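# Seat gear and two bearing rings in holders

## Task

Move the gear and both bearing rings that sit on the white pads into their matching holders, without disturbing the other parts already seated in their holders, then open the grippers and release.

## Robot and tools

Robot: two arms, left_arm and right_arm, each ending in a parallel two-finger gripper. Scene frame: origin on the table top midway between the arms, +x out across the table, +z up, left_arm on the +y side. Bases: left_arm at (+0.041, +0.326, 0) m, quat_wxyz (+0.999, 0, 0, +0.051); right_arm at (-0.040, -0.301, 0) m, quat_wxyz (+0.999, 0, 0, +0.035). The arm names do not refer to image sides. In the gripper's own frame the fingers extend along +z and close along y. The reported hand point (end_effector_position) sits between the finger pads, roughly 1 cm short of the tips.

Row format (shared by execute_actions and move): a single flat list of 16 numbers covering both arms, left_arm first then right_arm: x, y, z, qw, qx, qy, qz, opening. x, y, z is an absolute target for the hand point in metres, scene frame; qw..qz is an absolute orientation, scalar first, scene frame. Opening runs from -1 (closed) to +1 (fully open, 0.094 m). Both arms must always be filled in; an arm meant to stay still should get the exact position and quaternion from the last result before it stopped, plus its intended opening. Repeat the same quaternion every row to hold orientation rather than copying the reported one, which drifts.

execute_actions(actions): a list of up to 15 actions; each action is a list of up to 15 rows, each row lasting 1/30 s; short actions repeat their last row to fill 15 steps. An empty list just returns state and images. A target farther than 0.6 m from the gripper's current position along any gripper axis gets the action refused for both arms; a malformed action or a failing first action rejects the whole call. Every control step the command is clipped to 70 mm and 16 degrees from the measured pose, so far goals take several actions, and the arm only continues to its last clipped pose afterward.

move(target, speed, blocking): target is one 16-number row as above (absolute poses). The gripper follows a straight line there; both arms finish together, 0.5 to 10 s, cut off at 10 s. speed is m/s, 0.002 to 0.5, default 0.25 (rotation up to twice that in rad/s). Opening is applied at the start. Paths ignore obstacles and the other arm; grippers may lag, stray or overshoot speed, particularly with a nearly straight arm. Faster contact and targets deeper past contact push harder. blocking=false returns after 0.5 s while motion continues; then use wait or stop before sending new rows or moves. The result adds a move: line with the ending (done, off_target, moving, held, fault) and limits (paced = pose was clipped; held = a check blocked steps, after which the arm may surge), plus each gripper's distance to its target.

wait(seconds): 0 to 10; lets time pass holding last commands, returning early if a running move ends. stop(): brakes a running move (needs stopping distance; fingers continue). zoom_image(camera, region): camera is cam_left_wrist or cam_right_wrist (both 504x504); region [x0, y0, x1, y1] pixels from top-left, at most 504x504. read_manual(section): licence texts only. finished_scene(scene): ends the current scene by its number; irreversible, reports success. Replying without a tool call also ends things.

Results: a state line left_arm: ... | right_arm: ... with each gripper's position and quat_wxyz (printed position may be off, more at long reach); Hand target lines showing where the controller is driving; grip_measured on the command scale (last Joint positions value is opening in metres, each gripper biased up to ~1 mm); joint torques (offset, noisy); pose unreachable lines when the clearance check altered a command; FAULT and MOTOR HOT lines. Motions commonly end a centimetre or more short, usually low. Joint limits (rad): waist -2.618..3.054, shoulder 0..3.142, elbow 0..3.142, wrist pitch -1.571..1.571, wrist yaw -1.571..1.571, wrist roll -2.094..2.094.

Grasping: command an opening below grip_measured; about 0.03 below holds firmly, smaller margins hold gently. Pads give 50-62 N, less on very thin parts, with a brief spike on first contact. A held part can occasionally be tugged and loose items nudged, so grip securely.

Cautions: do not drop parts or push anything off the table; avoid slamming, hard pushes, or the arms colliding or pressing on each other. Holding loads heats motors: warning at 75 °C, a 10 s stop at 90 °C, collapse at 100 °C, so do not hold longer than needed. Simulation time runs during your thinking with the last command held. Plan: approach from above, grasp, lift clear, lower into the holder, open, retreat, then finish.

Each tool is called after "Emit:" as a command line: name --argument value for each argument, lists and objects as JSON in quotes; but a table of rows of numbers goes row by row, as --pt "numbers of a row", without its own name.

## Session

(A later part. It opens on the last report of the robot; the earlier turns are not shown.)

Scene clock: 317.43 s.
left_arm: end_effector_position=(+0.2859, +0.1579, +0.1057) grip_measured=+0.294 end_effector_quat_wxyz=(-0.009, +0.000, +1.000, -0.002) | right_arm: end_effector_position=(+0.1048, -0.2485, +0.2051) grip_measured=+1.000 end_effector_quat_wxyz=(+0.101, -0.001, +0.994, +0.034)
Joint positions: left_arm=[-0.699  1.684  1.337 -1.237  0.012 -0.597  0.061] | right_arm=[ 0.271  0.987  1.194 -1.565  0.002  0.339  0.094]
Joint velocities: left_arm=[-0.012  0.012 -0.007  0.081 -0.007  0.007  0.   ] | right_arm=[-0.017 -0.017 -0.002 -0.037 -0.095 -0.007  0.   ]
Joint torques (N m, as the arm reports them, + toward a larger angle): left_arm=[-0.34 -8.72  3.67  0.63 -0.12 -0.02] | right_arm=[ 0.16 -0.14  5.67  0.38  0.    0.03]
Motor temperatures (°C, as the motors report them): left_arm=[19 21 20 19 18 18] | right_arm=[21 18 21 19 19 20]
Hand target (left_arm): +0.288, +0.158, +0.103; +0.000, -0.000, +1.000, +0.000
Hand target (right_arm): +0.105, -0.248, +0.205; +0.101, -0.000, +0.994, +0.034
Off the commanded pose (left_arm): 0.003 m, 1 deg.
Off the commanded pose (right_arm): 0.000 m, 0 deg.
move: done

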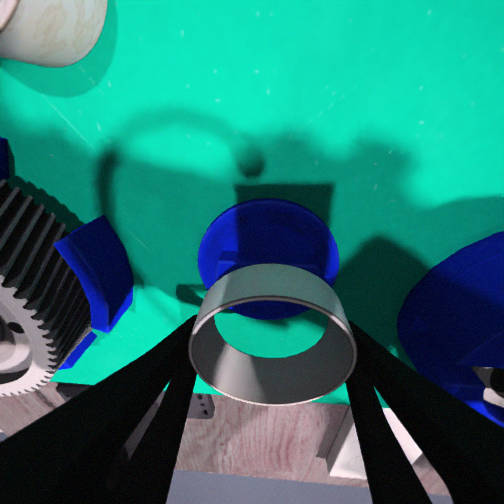

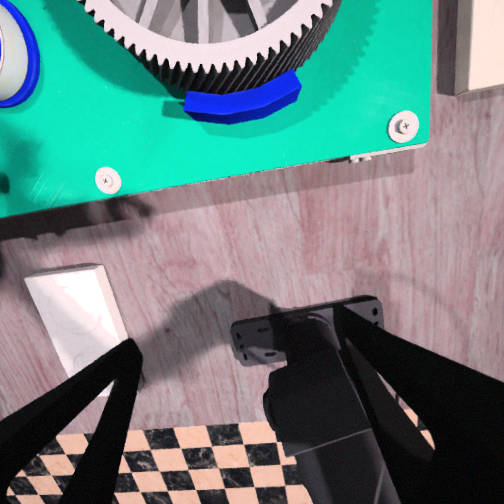

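Emit:
move --target '[0.303,0.160,0.112,0,0,1,0,0.25,0.1048,-0.2485,0.2051,0.101,0,0.994,0.034,1]' --speed 0.02

Emit:
move --target '[0.301,0.160,0.088,0,0,1,0,0.25,0.1048,-0.2485,0.2051,0.101,0,0.994,0.034,1]' --speed 0.015

Scene clock: 319.37 s.
left_arm: end_effector_position=(+0.2927, +0.1596, +0.1011) grip_measured=+0.294 end_effector_quat_wxyz=(-0.016, +0.002, +1.000, +0.003) | right_arm: end_effector_position=(+0.1048, -0.2485, +0.2051) grip_measured=+1.000 end_effector_quat_wxyz=(+0.101, -0.001, +0.994, +0.034)
Joint positions: left_arm=[-0.682  1.719  1.358 -1.239  0.012 -0.576  0.061] | right_arm=[ 0.271  0.987  1.194 -1.565  0.002  0.339  0.094]
Joint velocities: left_arm=[-0.002 -0.007 -0.007 -0.066  0.022 -0.007 -0.001] | right_arm=[-0.002  0.007 -0.007 -0.007 -0.022 -0.022  0.   ]
Joint torques (N m, as the arm reports them, + toward a larger angle): left_arm=[ 0.94 -8.8   7.31  0.17 -0.13  0.12] | right_arm=[ 0.14 -0.08  5.73  0.38  0.02  0.04]
Motor temperatures (°C, as the motors report them): left_arm=[19 21 20 19 18 18] | right_arm=[21 18 21 19 19 20]
Hand target (left_arm): +0.303, +0.160, +0.112; +0.000, -0.000, +1.000, +0.000
Hand target (right_arm): +0.105, -0.248, +0.205; +0.101, -0.000, +0.994, +0.034
Off the commanded pose (left_arm): 0.015 m, 2 deg.
Off the commanded pose (right_arm): 0.000 m, 0 deg.
move: off_target (left_arm)

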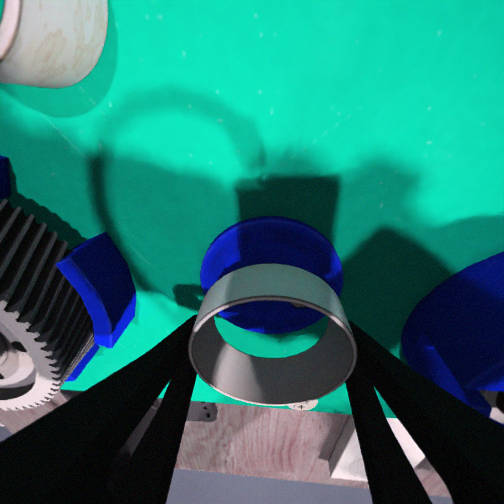

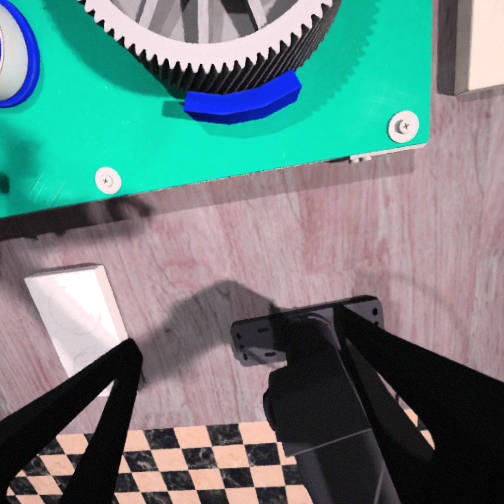

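Scene clock: 320.63 s.
left_arm: end_effector_position=(+0.2972, +0.1572, +0.0934) grip_measured=+0.294 end_effector_quat_wxyz=(-0.008, +0.002, +1.000, -0.001) | right_arm: end_effector_position=(+0.1048, -0.2485, +0.2051) grip_measured=+1.000 end_effector_quat_wxyz=(+0.101, -0.001, +0.994, +0.034)
Joint positions: left_arm=[-0.682  1.725  1.335 -1.192  0.01  -0.576  0.061] | right_arm=[ 0.271  0.987  1.194 -1.565  0.002  0.339  0.094]
Joint velocities: left_arm=[ 0.012 -0.012 -0.017 -0.051  0.051  0.007 -0.001] | right_arm=[-0.007 -0.012 -0.002 -0.007 -0.037  0.022  0.   ]
Joint torques (N m, as the arm reports them, + toward a larger angle): left_arm=[ 0.65 -8.87  3.17  0.75 -0.1   0.07] | right_arm=[ 0.11 -0.1   5.74  0.38  0.    0.05]
Motor temperatures (°C, as the motors report them): left_arm=[19 21 20 19 18 18] | right_arm=[21 18 21 19 19 20]
Hand target (left_arm): +0.301, +0.160, +0.088; -0.000, -0.000, +1.000, +0.000
Hand target (right_arm): +0.105, -0.248, +0.205; +0.101, -0.000, +0.994, +0.034
Off the commanded pose (left_arm): 0.007 m, 1 deg.
Off the commanded pose (right_arm): 0.000 m, 0 deg.
move: done

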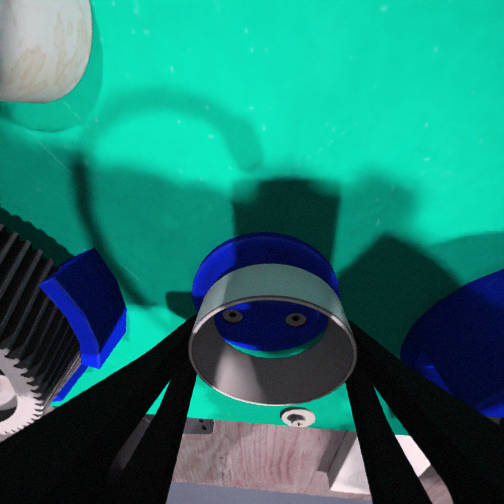

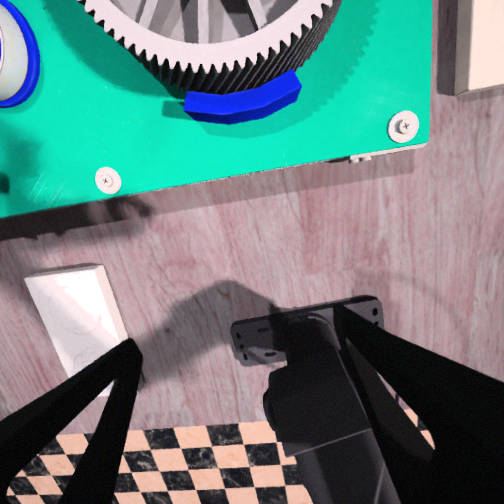

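Emit:
move --target '[0.300,0.160,0.118,0,0,1,0,0.25,0.1048,-0.2485,0.2051,0.101,0,0.994,0.034,1]' --speed 0.02

Emit:
move --target '[0.315,0.166,0.115,0,0,1,0,0.25,0.1048,-0.2485,0.2051,0.101,0,0.994,0.034,1]' --speed 0.02

Emit:
move --target '[0.309,0.166,0.098,0,0,1,0,0.25,0.1048,-0.2485,0.2051,0.101,0,0.994,0.034,1]' --speed 0.015

Scene clock: 322.50 s.
left_arm: end_effector_position=(+0.2915, +0.1609, +0.1013) grip_measured=+0.294 end_effector_quat_wxyz=(-0.021, +0.002, +1.000, +0.008) | right_arm: end_effector_position=(+0.1048, -0.2485, +0.2051) grip_measured=+1.000 end_effector_quat_wxyz=(+0.101, -0.001, +0.994, +0.034)
Joint positions: left_arm=[-0.682  1.725  1.366 -1.255  0.01  -0.576  0.061] | right_arm=[ 0.271  0.987  1.194 -1.565  0.002  0.339  0.094]
Joint velocities: left_arm=[ 0.007 -0.002  0.002 -0.051 -0.007  0.022 -0.001] | right_arm=[-0.002  0.012  0.002  0.007 -0.051  0.066  0.   ]
Joint torques (N m, as the arm reports them, + toward a larger angle): left_arm=[  0.56 -10.78   7.34   0.1   -0.11   0.05] | right_arm=[ 0.12 -0.11  5.74  0.39  0.01  0.04]
Motor temperatures (°C, as the motors report them): left_arm=[19 21 20 19 18 18] | right_arm=[21 18 21 19 19 20]
Hand target (left_arm): +0.299, +0.160, +0.118; +0.000, -0.000, +1.000, +0.000
Hand target (right_arm): +0.105, -0.248, +0.205; +0.101, -0.000, +0.994, +0.034
Off the commanded pose (left_arm): 0.019 m, 3 deg.
Off the commanded pose (right_arm): 0.000 m, 0 deg.
move: off_target (left_arm)

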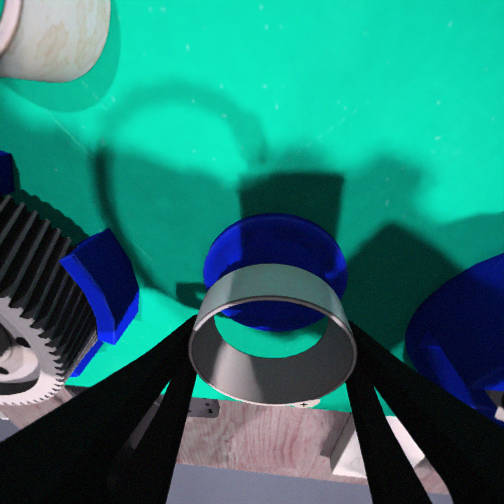

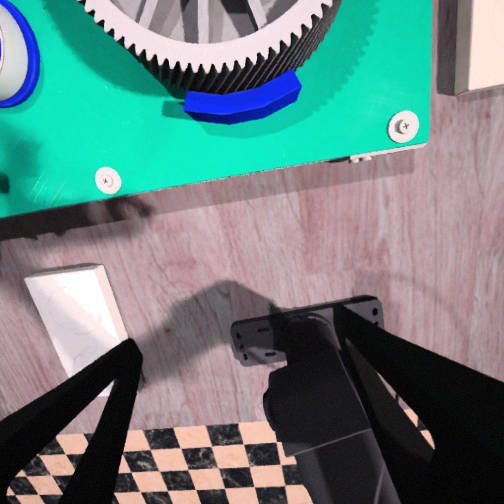

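Scene clock: 324.10 s.
left_arm: end_effector_position=(+0.3045, +0.1657, +0.1040) grip_measured=+0.294 end_effector_quat_wxyz=(-0.016, +0.001, +1.000, +0.004) | right_arm: end_effector_position=(+0.1048, -0.2485, +0.2051) grip_measured=+1.000 end_effector_quat_wxyz=(+0.101, -0.001, +0.994, +0.034)
Joint positions: left_arm=[-0.646  1.745  1.4   -1.257  0.01  -0.541  0.061] | right_arm=[ 0.271  0.987  1.194 -1.565  0.002  0.339  0.094]
Joint velocities: left_arm=[ 0.002  0.007 -0.002  0.007 -0.037  0.007 -0.001] | right_arm=[-0.002 -0.007 -0.012 -0.037  0.022  0.066  0.   ]
Joint torques (N m, as the arm reports them, + toward a larger angle): left_arm=[ 0.96 -9.12  7.34  0.2  -0.11  0.1 ] | right_arm=[ 0.12 -0.12  5.74  0.4   0.    0.06]
Motor temperatures (°C, as the motors report them): left_arm=[19 21 20 19 18 18] | right_arm=[21 18 21 19 19 20]
Hand target (left_arm): +0.315, +0.166, +0.115; +0.001, -0.000, +1.000, +0.000
Hand target (right_arm): +0.105, -0.248, +0.205; +0.101, -0.000, +0.994, +0.034
Off the commanded pose (left_arm): 0.015 m, 2 deg.
Off the commanded pose (right_arm): 0.000 m, 0 deg.
move: off_target (left_arm)

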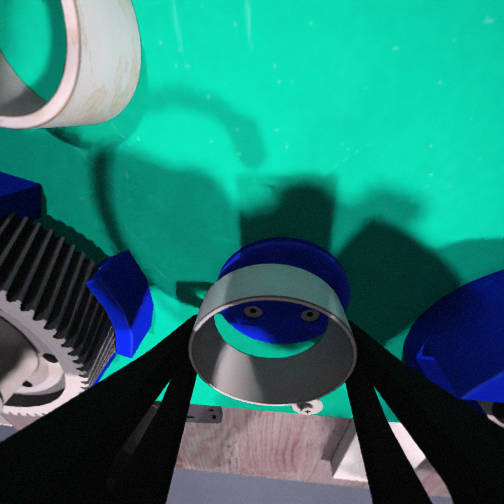

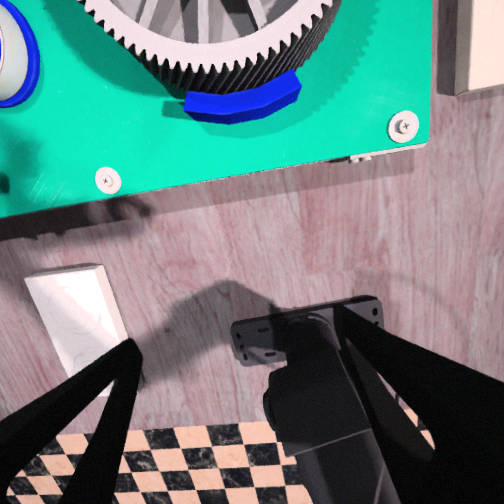

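Scene clock: 325.43 s.
left_arm: end_effector_position=(+0.3061, +0.1648, +0.0982) grip_measured=+0.294 end_effector_quat_wxyz=(-0.012, +0.001, +1.000, +0.001) | right_arm: end_effector_position=(+0.1048, -0.2485, +0.2051) grip_measured=+1.000 end_effector_quat_wxyz=(+0.101, -0.001, +0.994, +0.034)
Joint positions: left_arm=[-0.646  1.745  1.377 -1.224  0.01  -0.541  0.061] | right_arm=[ 0.271  0.987  1.194 -1.565  0.002  0.339  0.094]
Joint velocities: left_arm=[-0.017  0.002 -0.002  0.007 -0.051 -0.022  0.001] | right_arm=[-0.002  0.007 -0.002  0.022  0.007 -0.022  0.   ]
Joint torques (N m, as the arm reports them, + toward a larger angle): left_arm=[  0.16 -10.24   3.63   0.56  -0.1    0.02] | right_arm=[ 0.1  -0.12  5.75  0.39  0.01  0.03]
Motor temperatures (°C, as the motors report them): left_arm=[19 21 20 19 18 18] | right_arm=[21 18 21 19 19 20]
Hand target (left_arm): +0.309, +0.166, +0.098; -0.000, -0.000, +1.000, +0.000
Hand target (right_arm): +0.105, -0.248, +0.205; +0.101, -0.000, +0.994, +0.034
Off the commanded pose (left_arm): 0.003 m, 1 deg.
Off the commanded pose (right_arm): 0.000 m, 0 deg.
move: done

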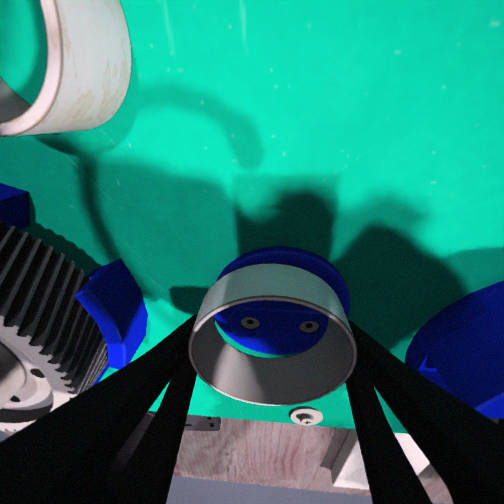

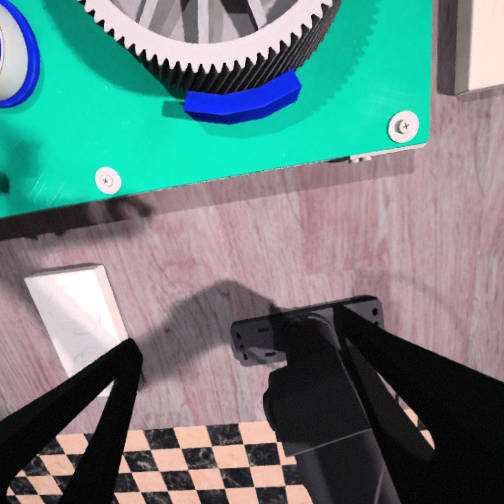

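Emit:
move --target '[0.309,0.156,0.102,0,0,1,0,0.25,0.1048,-0.2485,0.2051,0.101,0,0.994,0.034,1]' --speed 0.01

Emit:
move --target '[0.309,0.158,0.084,0,0,1,0,0.25,0.1048,-0.2485,0.2051,0.101,0,0.994,0.034,1]' --speed 0.01

Scene clock: 326.93 s.
left_arm: end_effector_position=(+0.3042, +0.1609, +0.0982) grip_measured=+0.294 end_effector_quat_wxyz=(-0.011, -0.002, +1.000, +0.001) | right_arm: end_effector_position=(+0.1048, -0.2485, +0.2051) grip_measured=+1.000 end_effector_quat_wxyz=(+0.101, -0.001, +0.994, +0.034)
Joint positions: left_arm=[-0.659  1.745  1.377 -1.223  0.01  -0.561  0.061] | right_arm=[ 0.271  0.987  1.194 -1.565  0.002  0.339  0.094]
Joint velocities: left_arm=[-0.017 -0.022 -0.002  0.007 -0.037 -0.022  0.001] | right_arm=[ 0.002 -0.002 -0.002 -0.051 -0.022  0.007  0.   ]
Joint torques (N m, as the arm reports them, + toward a larger angle): left_arm=[-0.98 -8.61  5.88  0.39 -0.09 -0.06] | right_arm=[ 0.14 -0.1   5.72  0.4  -0.01  0.04]
Motor temperatures (°C, as the motors report them): left_arm=[19 21 20 19 18 18] | right_arm=[21 18 21 19 19 20]
Hand target (left_arm): +0.309, +0.156, +0.102; +0.000, -0.000, +1.000, -0.000
Hand target (right_arm): +0.105, -0.248, +0.205; +0.101, -0.000, +0.994, +0.034
Off the commanded pose (left_arm): 0.008 m, 1 deg.
Off the commanded pose (right_arm): 0.000 m, 0 deg.
move: done

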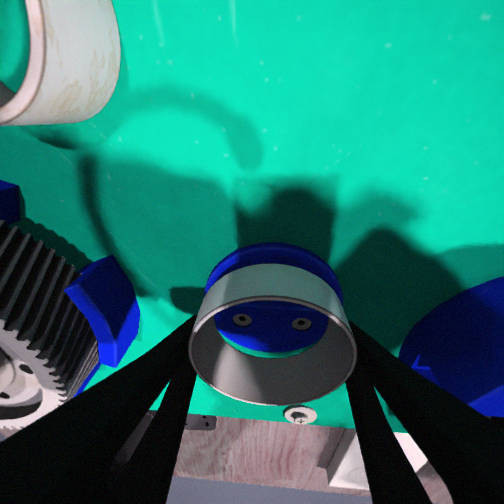

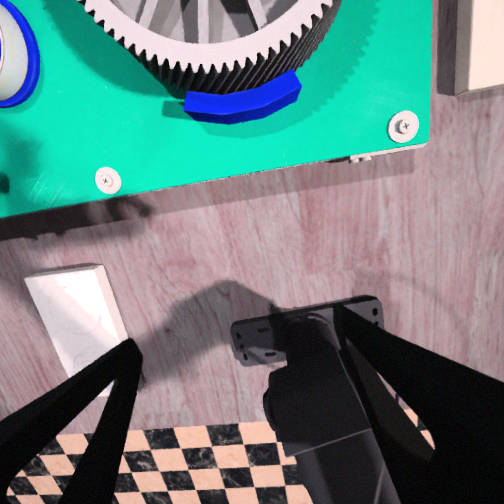

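Scene clock: 328.67 s.
left_arm: end_effector_position=(+0.3087, +0.1580, +0.0935) grip_measured=+0.294 end_effector_quat_wxyz=(-0.005, -0.002, +1.000, -0.004) | right_arm: end_effector_position=(+0.1048, -0.2485, +0.2051) grip_measured=+1.000 end_effector_quat_wxyz=(+0.101, -0.001, +0.994, +0.034)
Joint positions: left_arm=[-0.659  1.753  1.368 -1.19   0.011 -0.561  0.061] | right_arm=[ 0.271  0.987  1.194 -1.565  0.002  0.339  0.094]
Joint velocities: left_arm=[-0.017 -0.002 -0.002 -0.022  0.037 -0.051  0.001] | right_arm=[-0.007  0.012  0.007 -0.022 -0.037  0.022  0.   ]
Joint torques (N m, as the arm reports them, + toward a larger angle): left_arm=[-0.49 -8.75  2.41  0.86 -0.1   0.01] | right_arm=[ 0.14 -0.14  5.75  0.37  0.    0.04]
Motor temperatures (°C, as the motors report them): left_arm=[19 21 20 19 18 18] | right_arm=[21 18 21 19 19 20]
Hand target (left_arm): +0.309, +0.158, +0.084; -0.001, -0.000, +1.000, +0.001
Hand target (right_arm): +0.105, -0.248, +0.205; +0.101, -0.000, +0.994, +0.034
Off the commanded pose (left_arm): 0.009 m, 1 deg.
Off the commanded pose (right_arm): 0.000 m, 0 deg.
move: done

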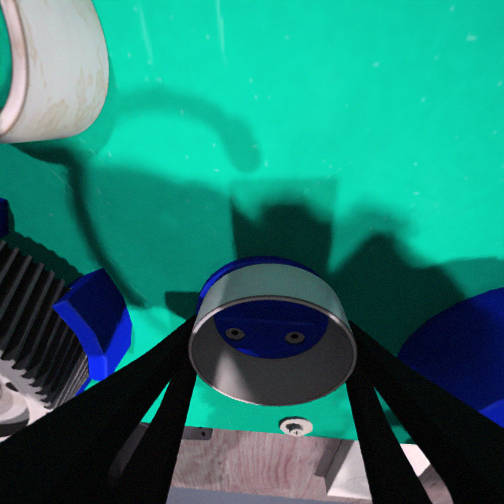

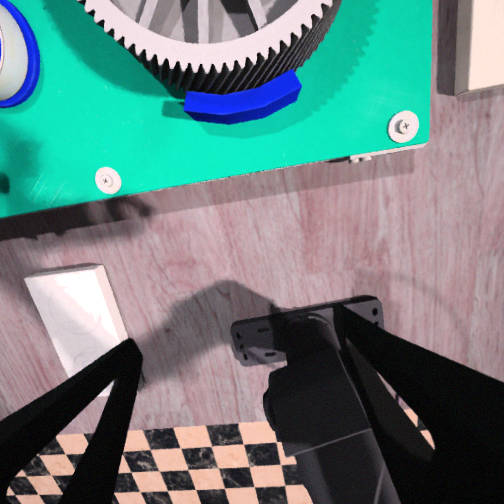

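Emit:
move --target '[0.308,0.167,0.090,0,0,1,0,0.25,0.1048,-0.2485,0.2051,0.101,0,0.994,0.034,1]' --speed 0.005

Scene clock: 330.97 s.
left_arm: end_effector_position=(+0.3087, +0.1580, +0.0935) grip_measured=+0.294 end_effector_quat_wxyz=(-0.005, +0.004, +1.000, -0.004) | right_arm: end_effector_position=(+0.1048, -0.2485, +0.2051) grip_measured=+1.000 end_effector_quat_wxyz=(+0.101, -0.001, +0.994, +0.034)
Joint positions: left_arm=[-0.659  1.753  1.368 -1.19   0.011 -0.549  0.061] | right_arm=[ 0.271  0.987  1.194 -1.565  0.002  0.339  0.094]
Joint velocities: left_arm=[ 0.012  0.007 -0.007 -0.037  0.037  0.066  0.001] | right_arm=[-0.007 -0.002 -0.002 -0.007  0.037  0.007  0.   ]
Joint torques (N m, as the arm reports them, + toward a larger angle): left_arm=[  1.41 -11.11   2.16   0.64  -0.1    0.11] | right_arm=[ 0.18 -0.09  5.67  0.4   0.02  0.05]
Motor temperatures (°C, as the motors report them): left_arm=[19 21 20 19 18 18] | right_arm=[21 18 21 19 19 20]
Hand target (left_arm): +0.308, +0.167, +0.090; -0.001, -0.000, +1.000, +0.000
Hand target (right_arm): +0.105, -0.248, +0.205; +0.101, -0.000, +0.994, +0.034
Off the commanded pose (left_arm): 0.010 m, 1 deg.
Off the commanded pose (right_arm): 0.000 m, 0 deg.
move: done

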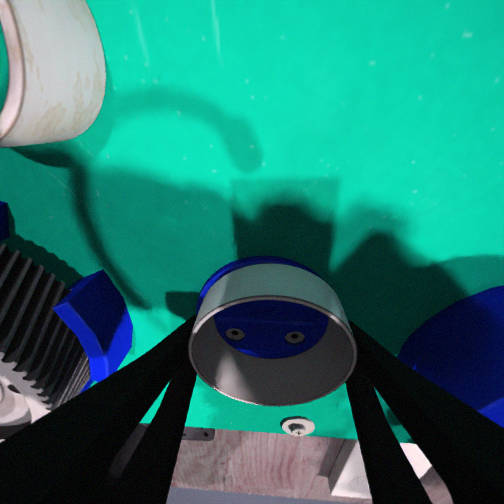

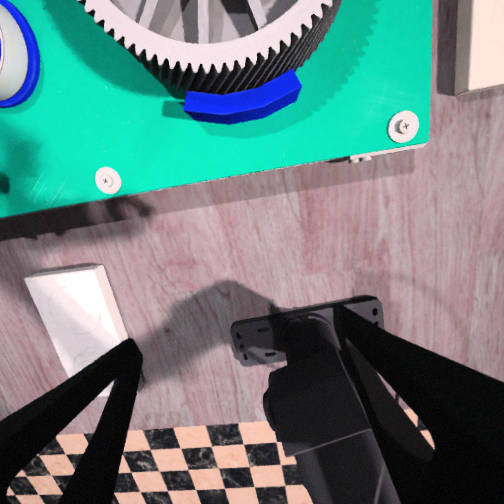

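Emit:
move --target '[0.31,0.165,0.108,0,0,1,0,0.25,0.1048,-0.2485,0.2051,0.101,0,0.994,0.034,1]' --speed 0.01

Scene clock: 333.07 s.
left_arm: end_effector_position=(+0.3030, +0.1615, +0.0936) grip_measured=+0.294 end_effector_quat_wxyz=(-0.016, +0.004, +1.000, +0.004) | right_arm: end_effector_position=(+0.1048, -0.2485, +0.2051) grip_measured=+1.000 end_effector_quat_wxyz=(+0.101, -0.001, +0.994, +0.034)
Joint positions: left_arm=[-0.659  1.753  1.368 -1.217  0.011 -0.548  0.061] | right_arm=[ 0.271  0.987  1.194 -1.565  0.002  0.339  0.094]
Joint velocities: left_arm=[-0.012 -0.007 -0.012 -0.022 -0.007  0.037 -0.001] | right_arm=[-0.002  0.017  0.007  0.022 -0.037 -0.051  0.   ]
Joint torques (N m, as the arm reports them, + toward a larger angle): left_arm=[  1.24 -11.2    6.61   0.08  -0.11   0.09] | right_arm=[ 0.1  -0.1   5.75  0.4   0.    0.04]
Motor temperatures (°C, as the motors report them): left_arm=[19 21 20 19 18 18] | right_arm=[21 18 21 19 19 20]
Hand target (left_arm): +0.310, +0.165, +0.108; +0.000, -0.000, +1.000, +0.000
Hand target (right_arm): +0.105, -0.248, +0.205; +0.101, -0.000, +0.994, +0.034
Off the commanded pose (left_arm): 0.016 m, 2 deg.
Off the commanded pose (right_arm): 0.000 m, 0 deg.
move: off_target (left_arm)

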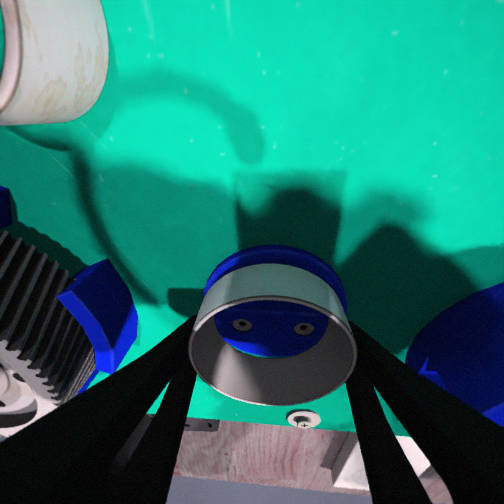

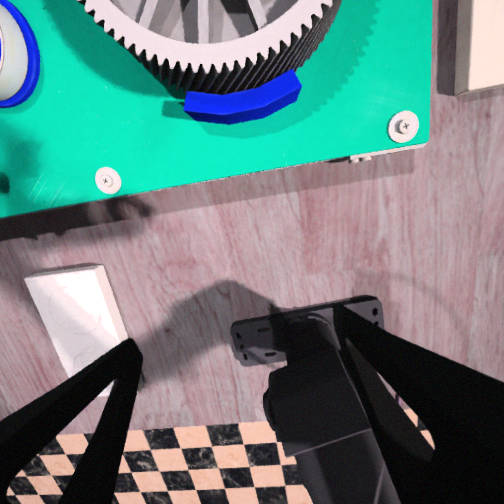

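Emit:
move --target '[0.302,0.169,0.083,0,0,1,0,0.25,0.1048,-0.2485,0.2051,0.101,0,0.994,0.034,1]' --speed 0.01

Scene clock: 335.30 s.
left_arm: end_effector_position=(+0.3029, +0.1615, +0.0928) grip_measured=+0.294 end_effector_quat_wxyz=(+0.001, +0.005, +1.000, -0.007) | right_arm: end_effector_position=(+0.1048, -0.2485, +0.2051) grip_measured=+1.000 end_effector_quat_wxyz=(+0.101, -0.001, +0.994, +0.034)
Joint positions: left_arm=[-0.659  1.715  1.321 -1.167  0.011 -0.548  0.061] | right_arm=[ 0.271  0.987  1.194 -1.565  0.002  0.339  0.094]
Joint velocities: left_arm=[-0.007 -0.007 -0.002  0.007 -0.007 -0.007 -0.001] | right_arm=[ 0.012 -0.007  0.007  0.007 -0.007  0.022  0.   ]
Joint torques (N m, as the arm reports them, + toward a larger angle): left_arm=[ 1.02 -8.89  2.03  0.74 -0.11  0.07] | right_arm=[ 0.08 -0.07  5.75  0.39  0.02  0.04]
Motor temperatures (°C, as the motors report them): left_arm=[19 21 20 19 18 18] | right_arm=[21 18 21 19 19 20]
Hand target (left_arm): +0.302, +0.169, +0.083; -0.000, -0.000, +1.000, +0.001
Hand target (right_arm): +0.105, -0.248, +0.205; +0.101, -0.000, +0.994, +0.034
Off the commanded pose (left_arm): 0.012 m, 1 deg.
Off the commanded pose (right_arm): 0.000 m, 0 deg.
move: off_target (left_arm)

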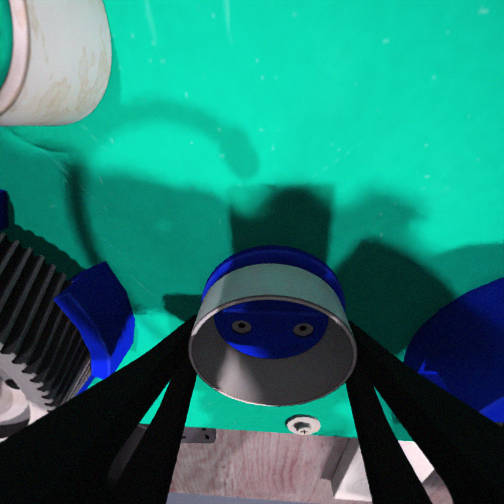

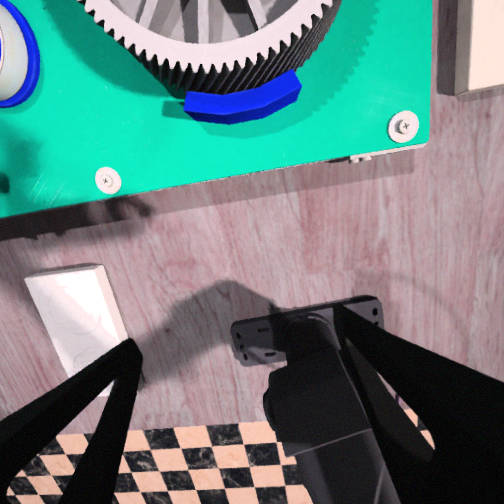

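Emit:
move --target '[0.303,0.1615,0.085,0,0,1,0,0.32,0.1048,-0.2485,0.2051,0.101,0,0.994,0.034,1]' --speed 0.01

Emit:
move --target '[0.303,0.1615,0.093,0,0,1,0,0.7,0.1048,-0.2485,0.2051,0.101,0,0.994,0.034,1]' --speed 0.01

Emit:
move --target '[0.29,0.1613,0.17,0,0,1,0,0.7,0.1048,-0.2485,0.2051,0.101,0,0.994,0.034,1]' --speed 0.08

Scene clock: 336.77 s.
left_arm: end_effector_position=(+0.3022, +0.1608, +0.0905) grip_measured=+0.320 end_effector_quat_wxyz=(-0.004, +0.001, +1.000, -0.008) | right_arm: end_effector_position=(+0.1048, -0.2485, +0.2051) grip_measured=+1.000 end_effector_quat_wxyz=(+0.101, -0.001, +0.994, +0.034)
Joint positions: left_arm=[-0.659  1.723  1.321 -1.167  0.017 -0.556  0.062] | right_arm=[ 0.271  0.987  1.194 -1.565  0.002  0.339  0.094]
Joint velocities: left_arm=[ 0.012 -0.002 -0.017  0.051 -0.022  0.022  0.001] | right_arm=[-0.022  0.002  0.002 -0.007 -0.007  0.022  0.   ]
Joint torques (N m, as the arm reports them, + toward a larger angle): left_arm=[-0.52 -8.13  3.63  0.63 -0.16 -0.06] | right_arm=[ 0.16 -0.09  5.75  0.4   0.    0.04]
Motor temperatures (°C, as the motors report them): left_arm=[19 21 20 19 18 18] | right_arm=[21 18 21 19 19 20]
Hand target (left_arm): +0.303, +0.161, +0.085; -0.000, +0.000, +1.000, -0.000
Hand target (right_arm): +0.105, -0.248, +0.205; +0.101, -0.000, +0.994, +0.034
Off the commanded pose (left_arm): 0.006 m, 1 deg.
Off the commanded pose (right_arm): 0.000 m, 0 deg.
move: done

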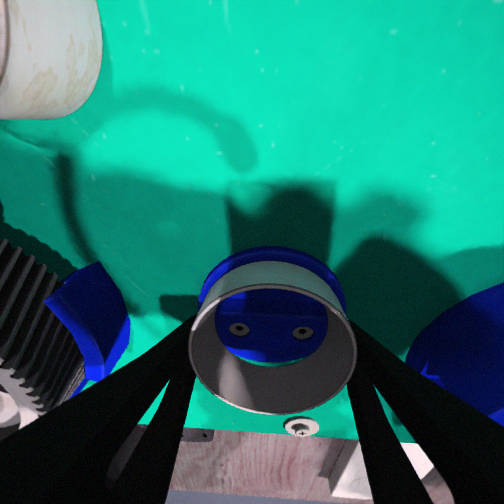

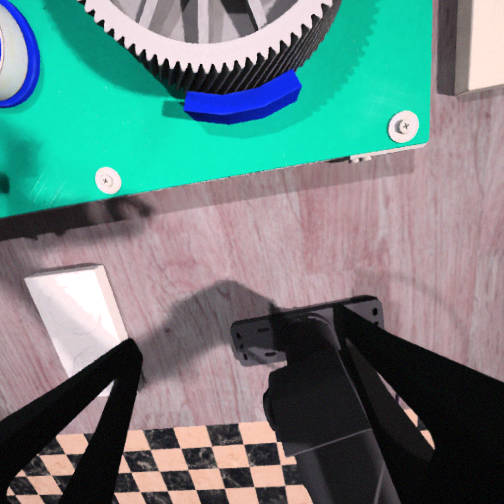

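Scene clock: 337.83 s.
left_arm: end_effector_position=(+0.3024, +0.1611, +0.0905) grip_measured=+0.698 end_effector_quat_wxyz=(-0.003, +0.000, +1.000, -0.007) | right_arm: end_effector_position=(+0.1048, -0.2485, +0.2051) grip_measured=+1.000 end_effector_quat_wxyz=(+0.101, -0.001, +0.994, +0.034)
Joint positions: left_arm=[-0.659  1.723  1.321 -1.167  0.014 -0.557  0.08 ] | right_arm=[ 0.271  0.987  1.194 -1.565  0.002  0.339  0.094]
Joint velocities: left_arm=[ 0.012  0.007 -0.007 -0.022  0.022 -0.022  0.001] | right_arm=[-0.007 -0.007  0.007  0.037 -0.022 -0.007  0.   ]
Joint torques (N m, as the arm reports them, + toward a larger angle): left_arm=[-0.54 -8.68  5.31  0.27 -0.13 -0.04] | right_arm=[ 0.17 -0.07  5.74  0.39  0.03  0.03]
Motor temperatures (°C, as the motors report them): left_arm=[19 21 20 19 18 18] | right_arm=[21 18 21 19 19 20]
Hand target (left_arm): +0.303, +0.161, +0.093; -0.000, -0.000, +1.000, -0.000
Hand target (right_arm): +0.105, -0.248, +0.205; +0.101, -0.000, +0.994, +0.034
Off the commanded pose (left_arm): 0.003 m, 1 deg.
Off the commanded pose (right_arm): 0.000 m, 0 deg.
move: done

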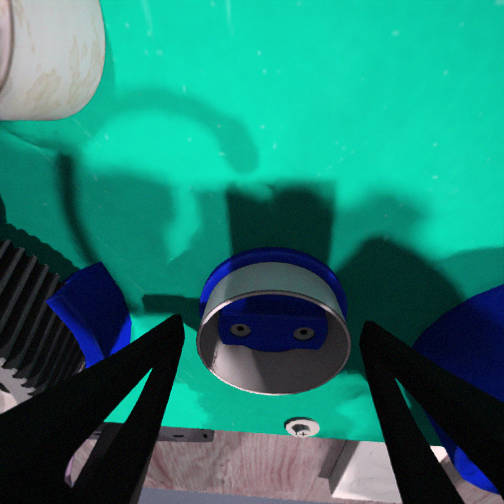

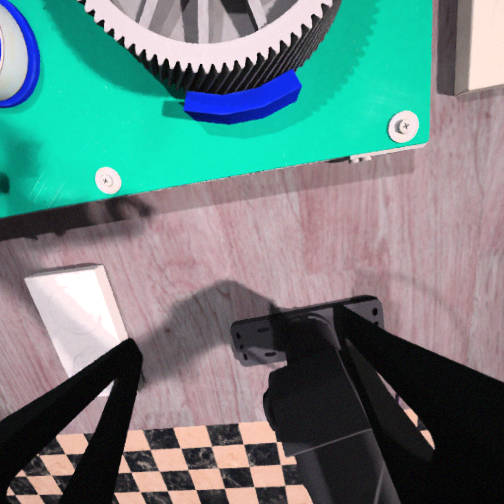

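Scene clock: 339.40 s.
left_arm: end_effector_position=(+0.2868, +0.1647, +0.1552) grip_measured=+0.698 end_effector_quat_wxyz=(-0.020, -0.003, +1.000, +0.005) | right_arm: end_effector_position=(+0.1048, -0.2485, +0.2051) grip_measured=+1.000 end_effector_quat_wxyz=(+0.101, -0.001, +0.994, +0.034)
Joint positions: left_arm=[-0.677  1.696  1.547 -1.461  0.014 -0.58   0.08 ] | right_arm=[ 0.271  0.987  1.194 -1.565  0.002  0.339  0.094]
Joint velocities: left_arm=[ 0.007  0.007  0.007  0.007  0.007  0.007 -0.001] | right_arm=[ 0.007  0.002 -0.002 -0.022  0.007 -0.095  0.   ]
Joint torques (N m, as the arm reports them, + toward a larger angle): left_arm=[ -1.   -10.33   7.02   0.13  -0.12  -0.05] | right_arm=[ 0.15 -0.07  5.65  0.39  0.    0.04]
Motor temperatures (°C, as the motors report them): left_arm=[19 21 20 19 18 18] | right_arm=[21 18 21 19 19 20]
Hand target (left_arm): +0.289, +0.162, +0.170; +0.000, -0.000, +1.000, -0.001
Hand target (right_arm): +0.105, -0.248, +0.205; +0.101, -0.000, +0.994, +0.034
Off the commanded pose (left_arm): 0.016 m, 2 deg.
Off the commanded pose (right_arm): 0.000 m, 0 deg.
move: off_target (left_arm)

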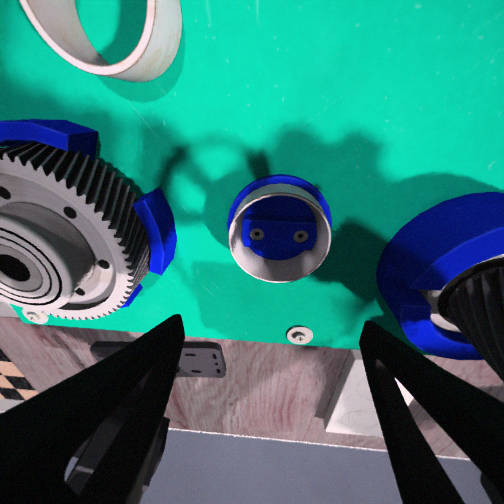

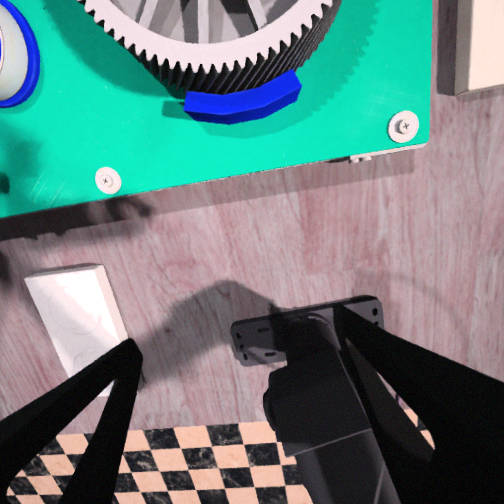

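Emit:
move --target '[0.33,0.22,0.21,0,0,1,0,0.7,0.1048,-0.2485,0.2051,0.101,0,0.994,0.034,1]' --speed 0.15

Scene clock: 340.67 s.
left_arm: end_effector_position=(+0.3264, +0.2175, +0.1950) grip_measured=+0.698 end_effector_quat_wxyz=(+0.009, -0.002, +1.000, -0.007) | right_arm: end_effector_position=(+0.1048, -0.2485, +0.2051) grip_measured=+1.000 end_effector_quat_wxyz=(+0.101, -0.001, +0.994, +0.034)
Joint positions: left_arm=[-0.464  1.708  1.722 -1.563  0.008 -0.366  0.08 ] | right_arm=[ 0.271  0.987  1.194 -1.565  0.002  0.339  0.094]
Joint velocities: left_arm=[-0.002 -0.002 -0.002 -0.051  0.037 -0.037 -0.   ] | right_arm=[ 0.002 -0.007 -0.012  0.022  0.037  0.037  0.   ]
Joint torques (N m, as the arm reports them, + toward a larger angle): left_arm=[  0.58 -10.04   6.98   0.29  -0.08   0.1 ] | right_arm=[ 0.17 -0.12  5.71  0.39  0.01  0.05]
Motor temperatures (°C, as the motors report them): left_arm=[19 21 20 19 18 18] | right_arm=[21 18 21 19 19 20]
Hand target (left_arm): +0.330, +0.220, +0.209; +0.029, -0.001, +1.000, -0.010
Hand target (right_arm): +0.105, -0.248, +0.205; +0.101, -0.000, +0.994, +0.034
Off the commanded pose (left_arm): 0.016 m, 1 deg.
Off the commanded pose (right_arm): 0.000 m, 0 deg.
joint sent to its limit (left arm) — the command would take joint 4 (wrist pitch) past its lower limit, so that joint was sent only as far as its limit.
move: off_target (left_arm)

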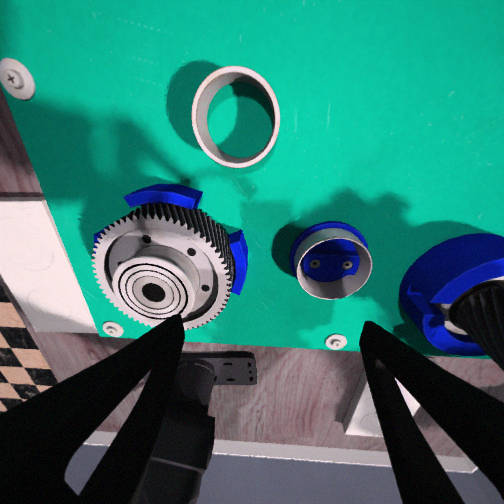

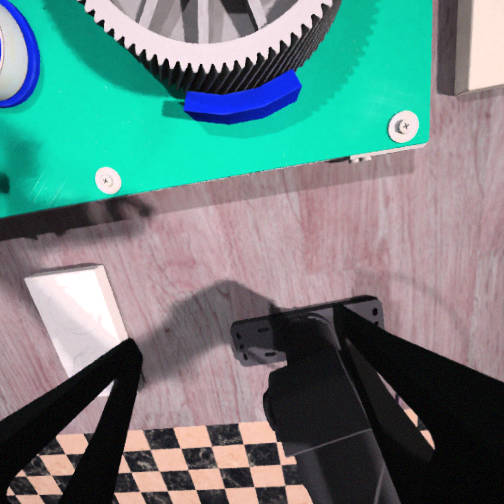

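Emit:
move --target '[0.2,0.25,0.19,0,0,1,0,0.7,0.27,-0.09,0.22,0,0,1,0,1]' --speed 0.2

Scene clock: 342.40 s.
left_arm: end_effector_position=(+0.2064, +0.2496, +0.1922) grip_measured=+0.698 end_effector_quat_wxyz=(+0.024, -0.002, +1.000, -0.015) | right_arm: end_effector_position=(+0.2694, -0.0959, +0.2091) grip_measured=+1.000 end_effector_quat_wxyz=(+0.051, +0.002, +0.998, +0.034)
Joint positions: left_arm=[-0.532  1.213  1.272 -1.573  0.008 -0.434  0.08 ] | right_arm=[ 0.511  1.896  2.007 -1.56  -0.     0.585  0.094]
Joint velocities: left_arm=[ 0.002 -0.012  0.012 -0.037 -0.051 -0.051 -0.001] | right_arm=[-0.002 -0.027  0.012 -0.022  0.051  0.007  0.   ]
Joint torques (N m, as the arm reports them, + toward a larger angle): left_arm=[-1.   -4.7   3.13  0.49 -0.06 -0.06] | right_arm=[ 0.68 -7.36  8.55  0.13 -0.03  0.05]
Motor temperatures (°C, as the motors report them): left_arm=[19 21 20 19 18 18] | right_arm=[21 18 21 19 19 20]
Hand target (left_arm): +0.201, +0.251, +0.190; +0.022, -0.000, +1.000, -0.011
Hand target (right_arm): +0.271, -0.091, +0.217; +0.061, +0.000, +0.997, +0.041
Off the commanded pose (left_arm): 0.007 m, 3 deg.
Off the commanded pose (right_arm): 0.012 m, 7 deg.
joint sent to its limit (left arm) — the command would take joint 4 (wrist pitch) past its lower limit, so that joint was sent only as far as its limit.
joint sent to its limit (right arm) — the command would take joint 4 (wrist pitch) past its lower limit, so that joint was sent only as far as its limit.
move: off_target (left_arm, right_arm)

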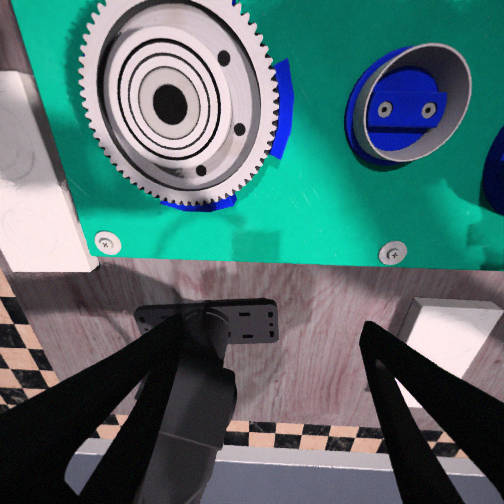

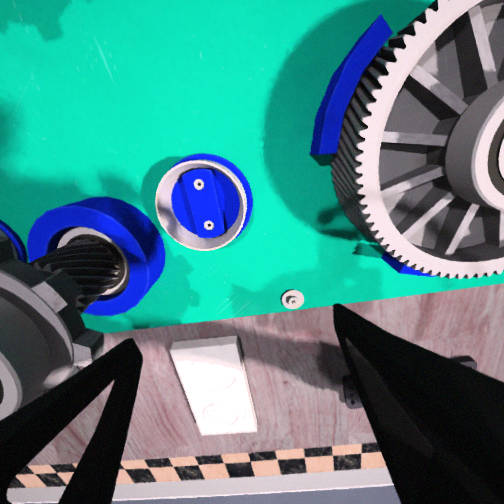

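Emit:
finished_scene --scene 1

The scene is finished: the task was done.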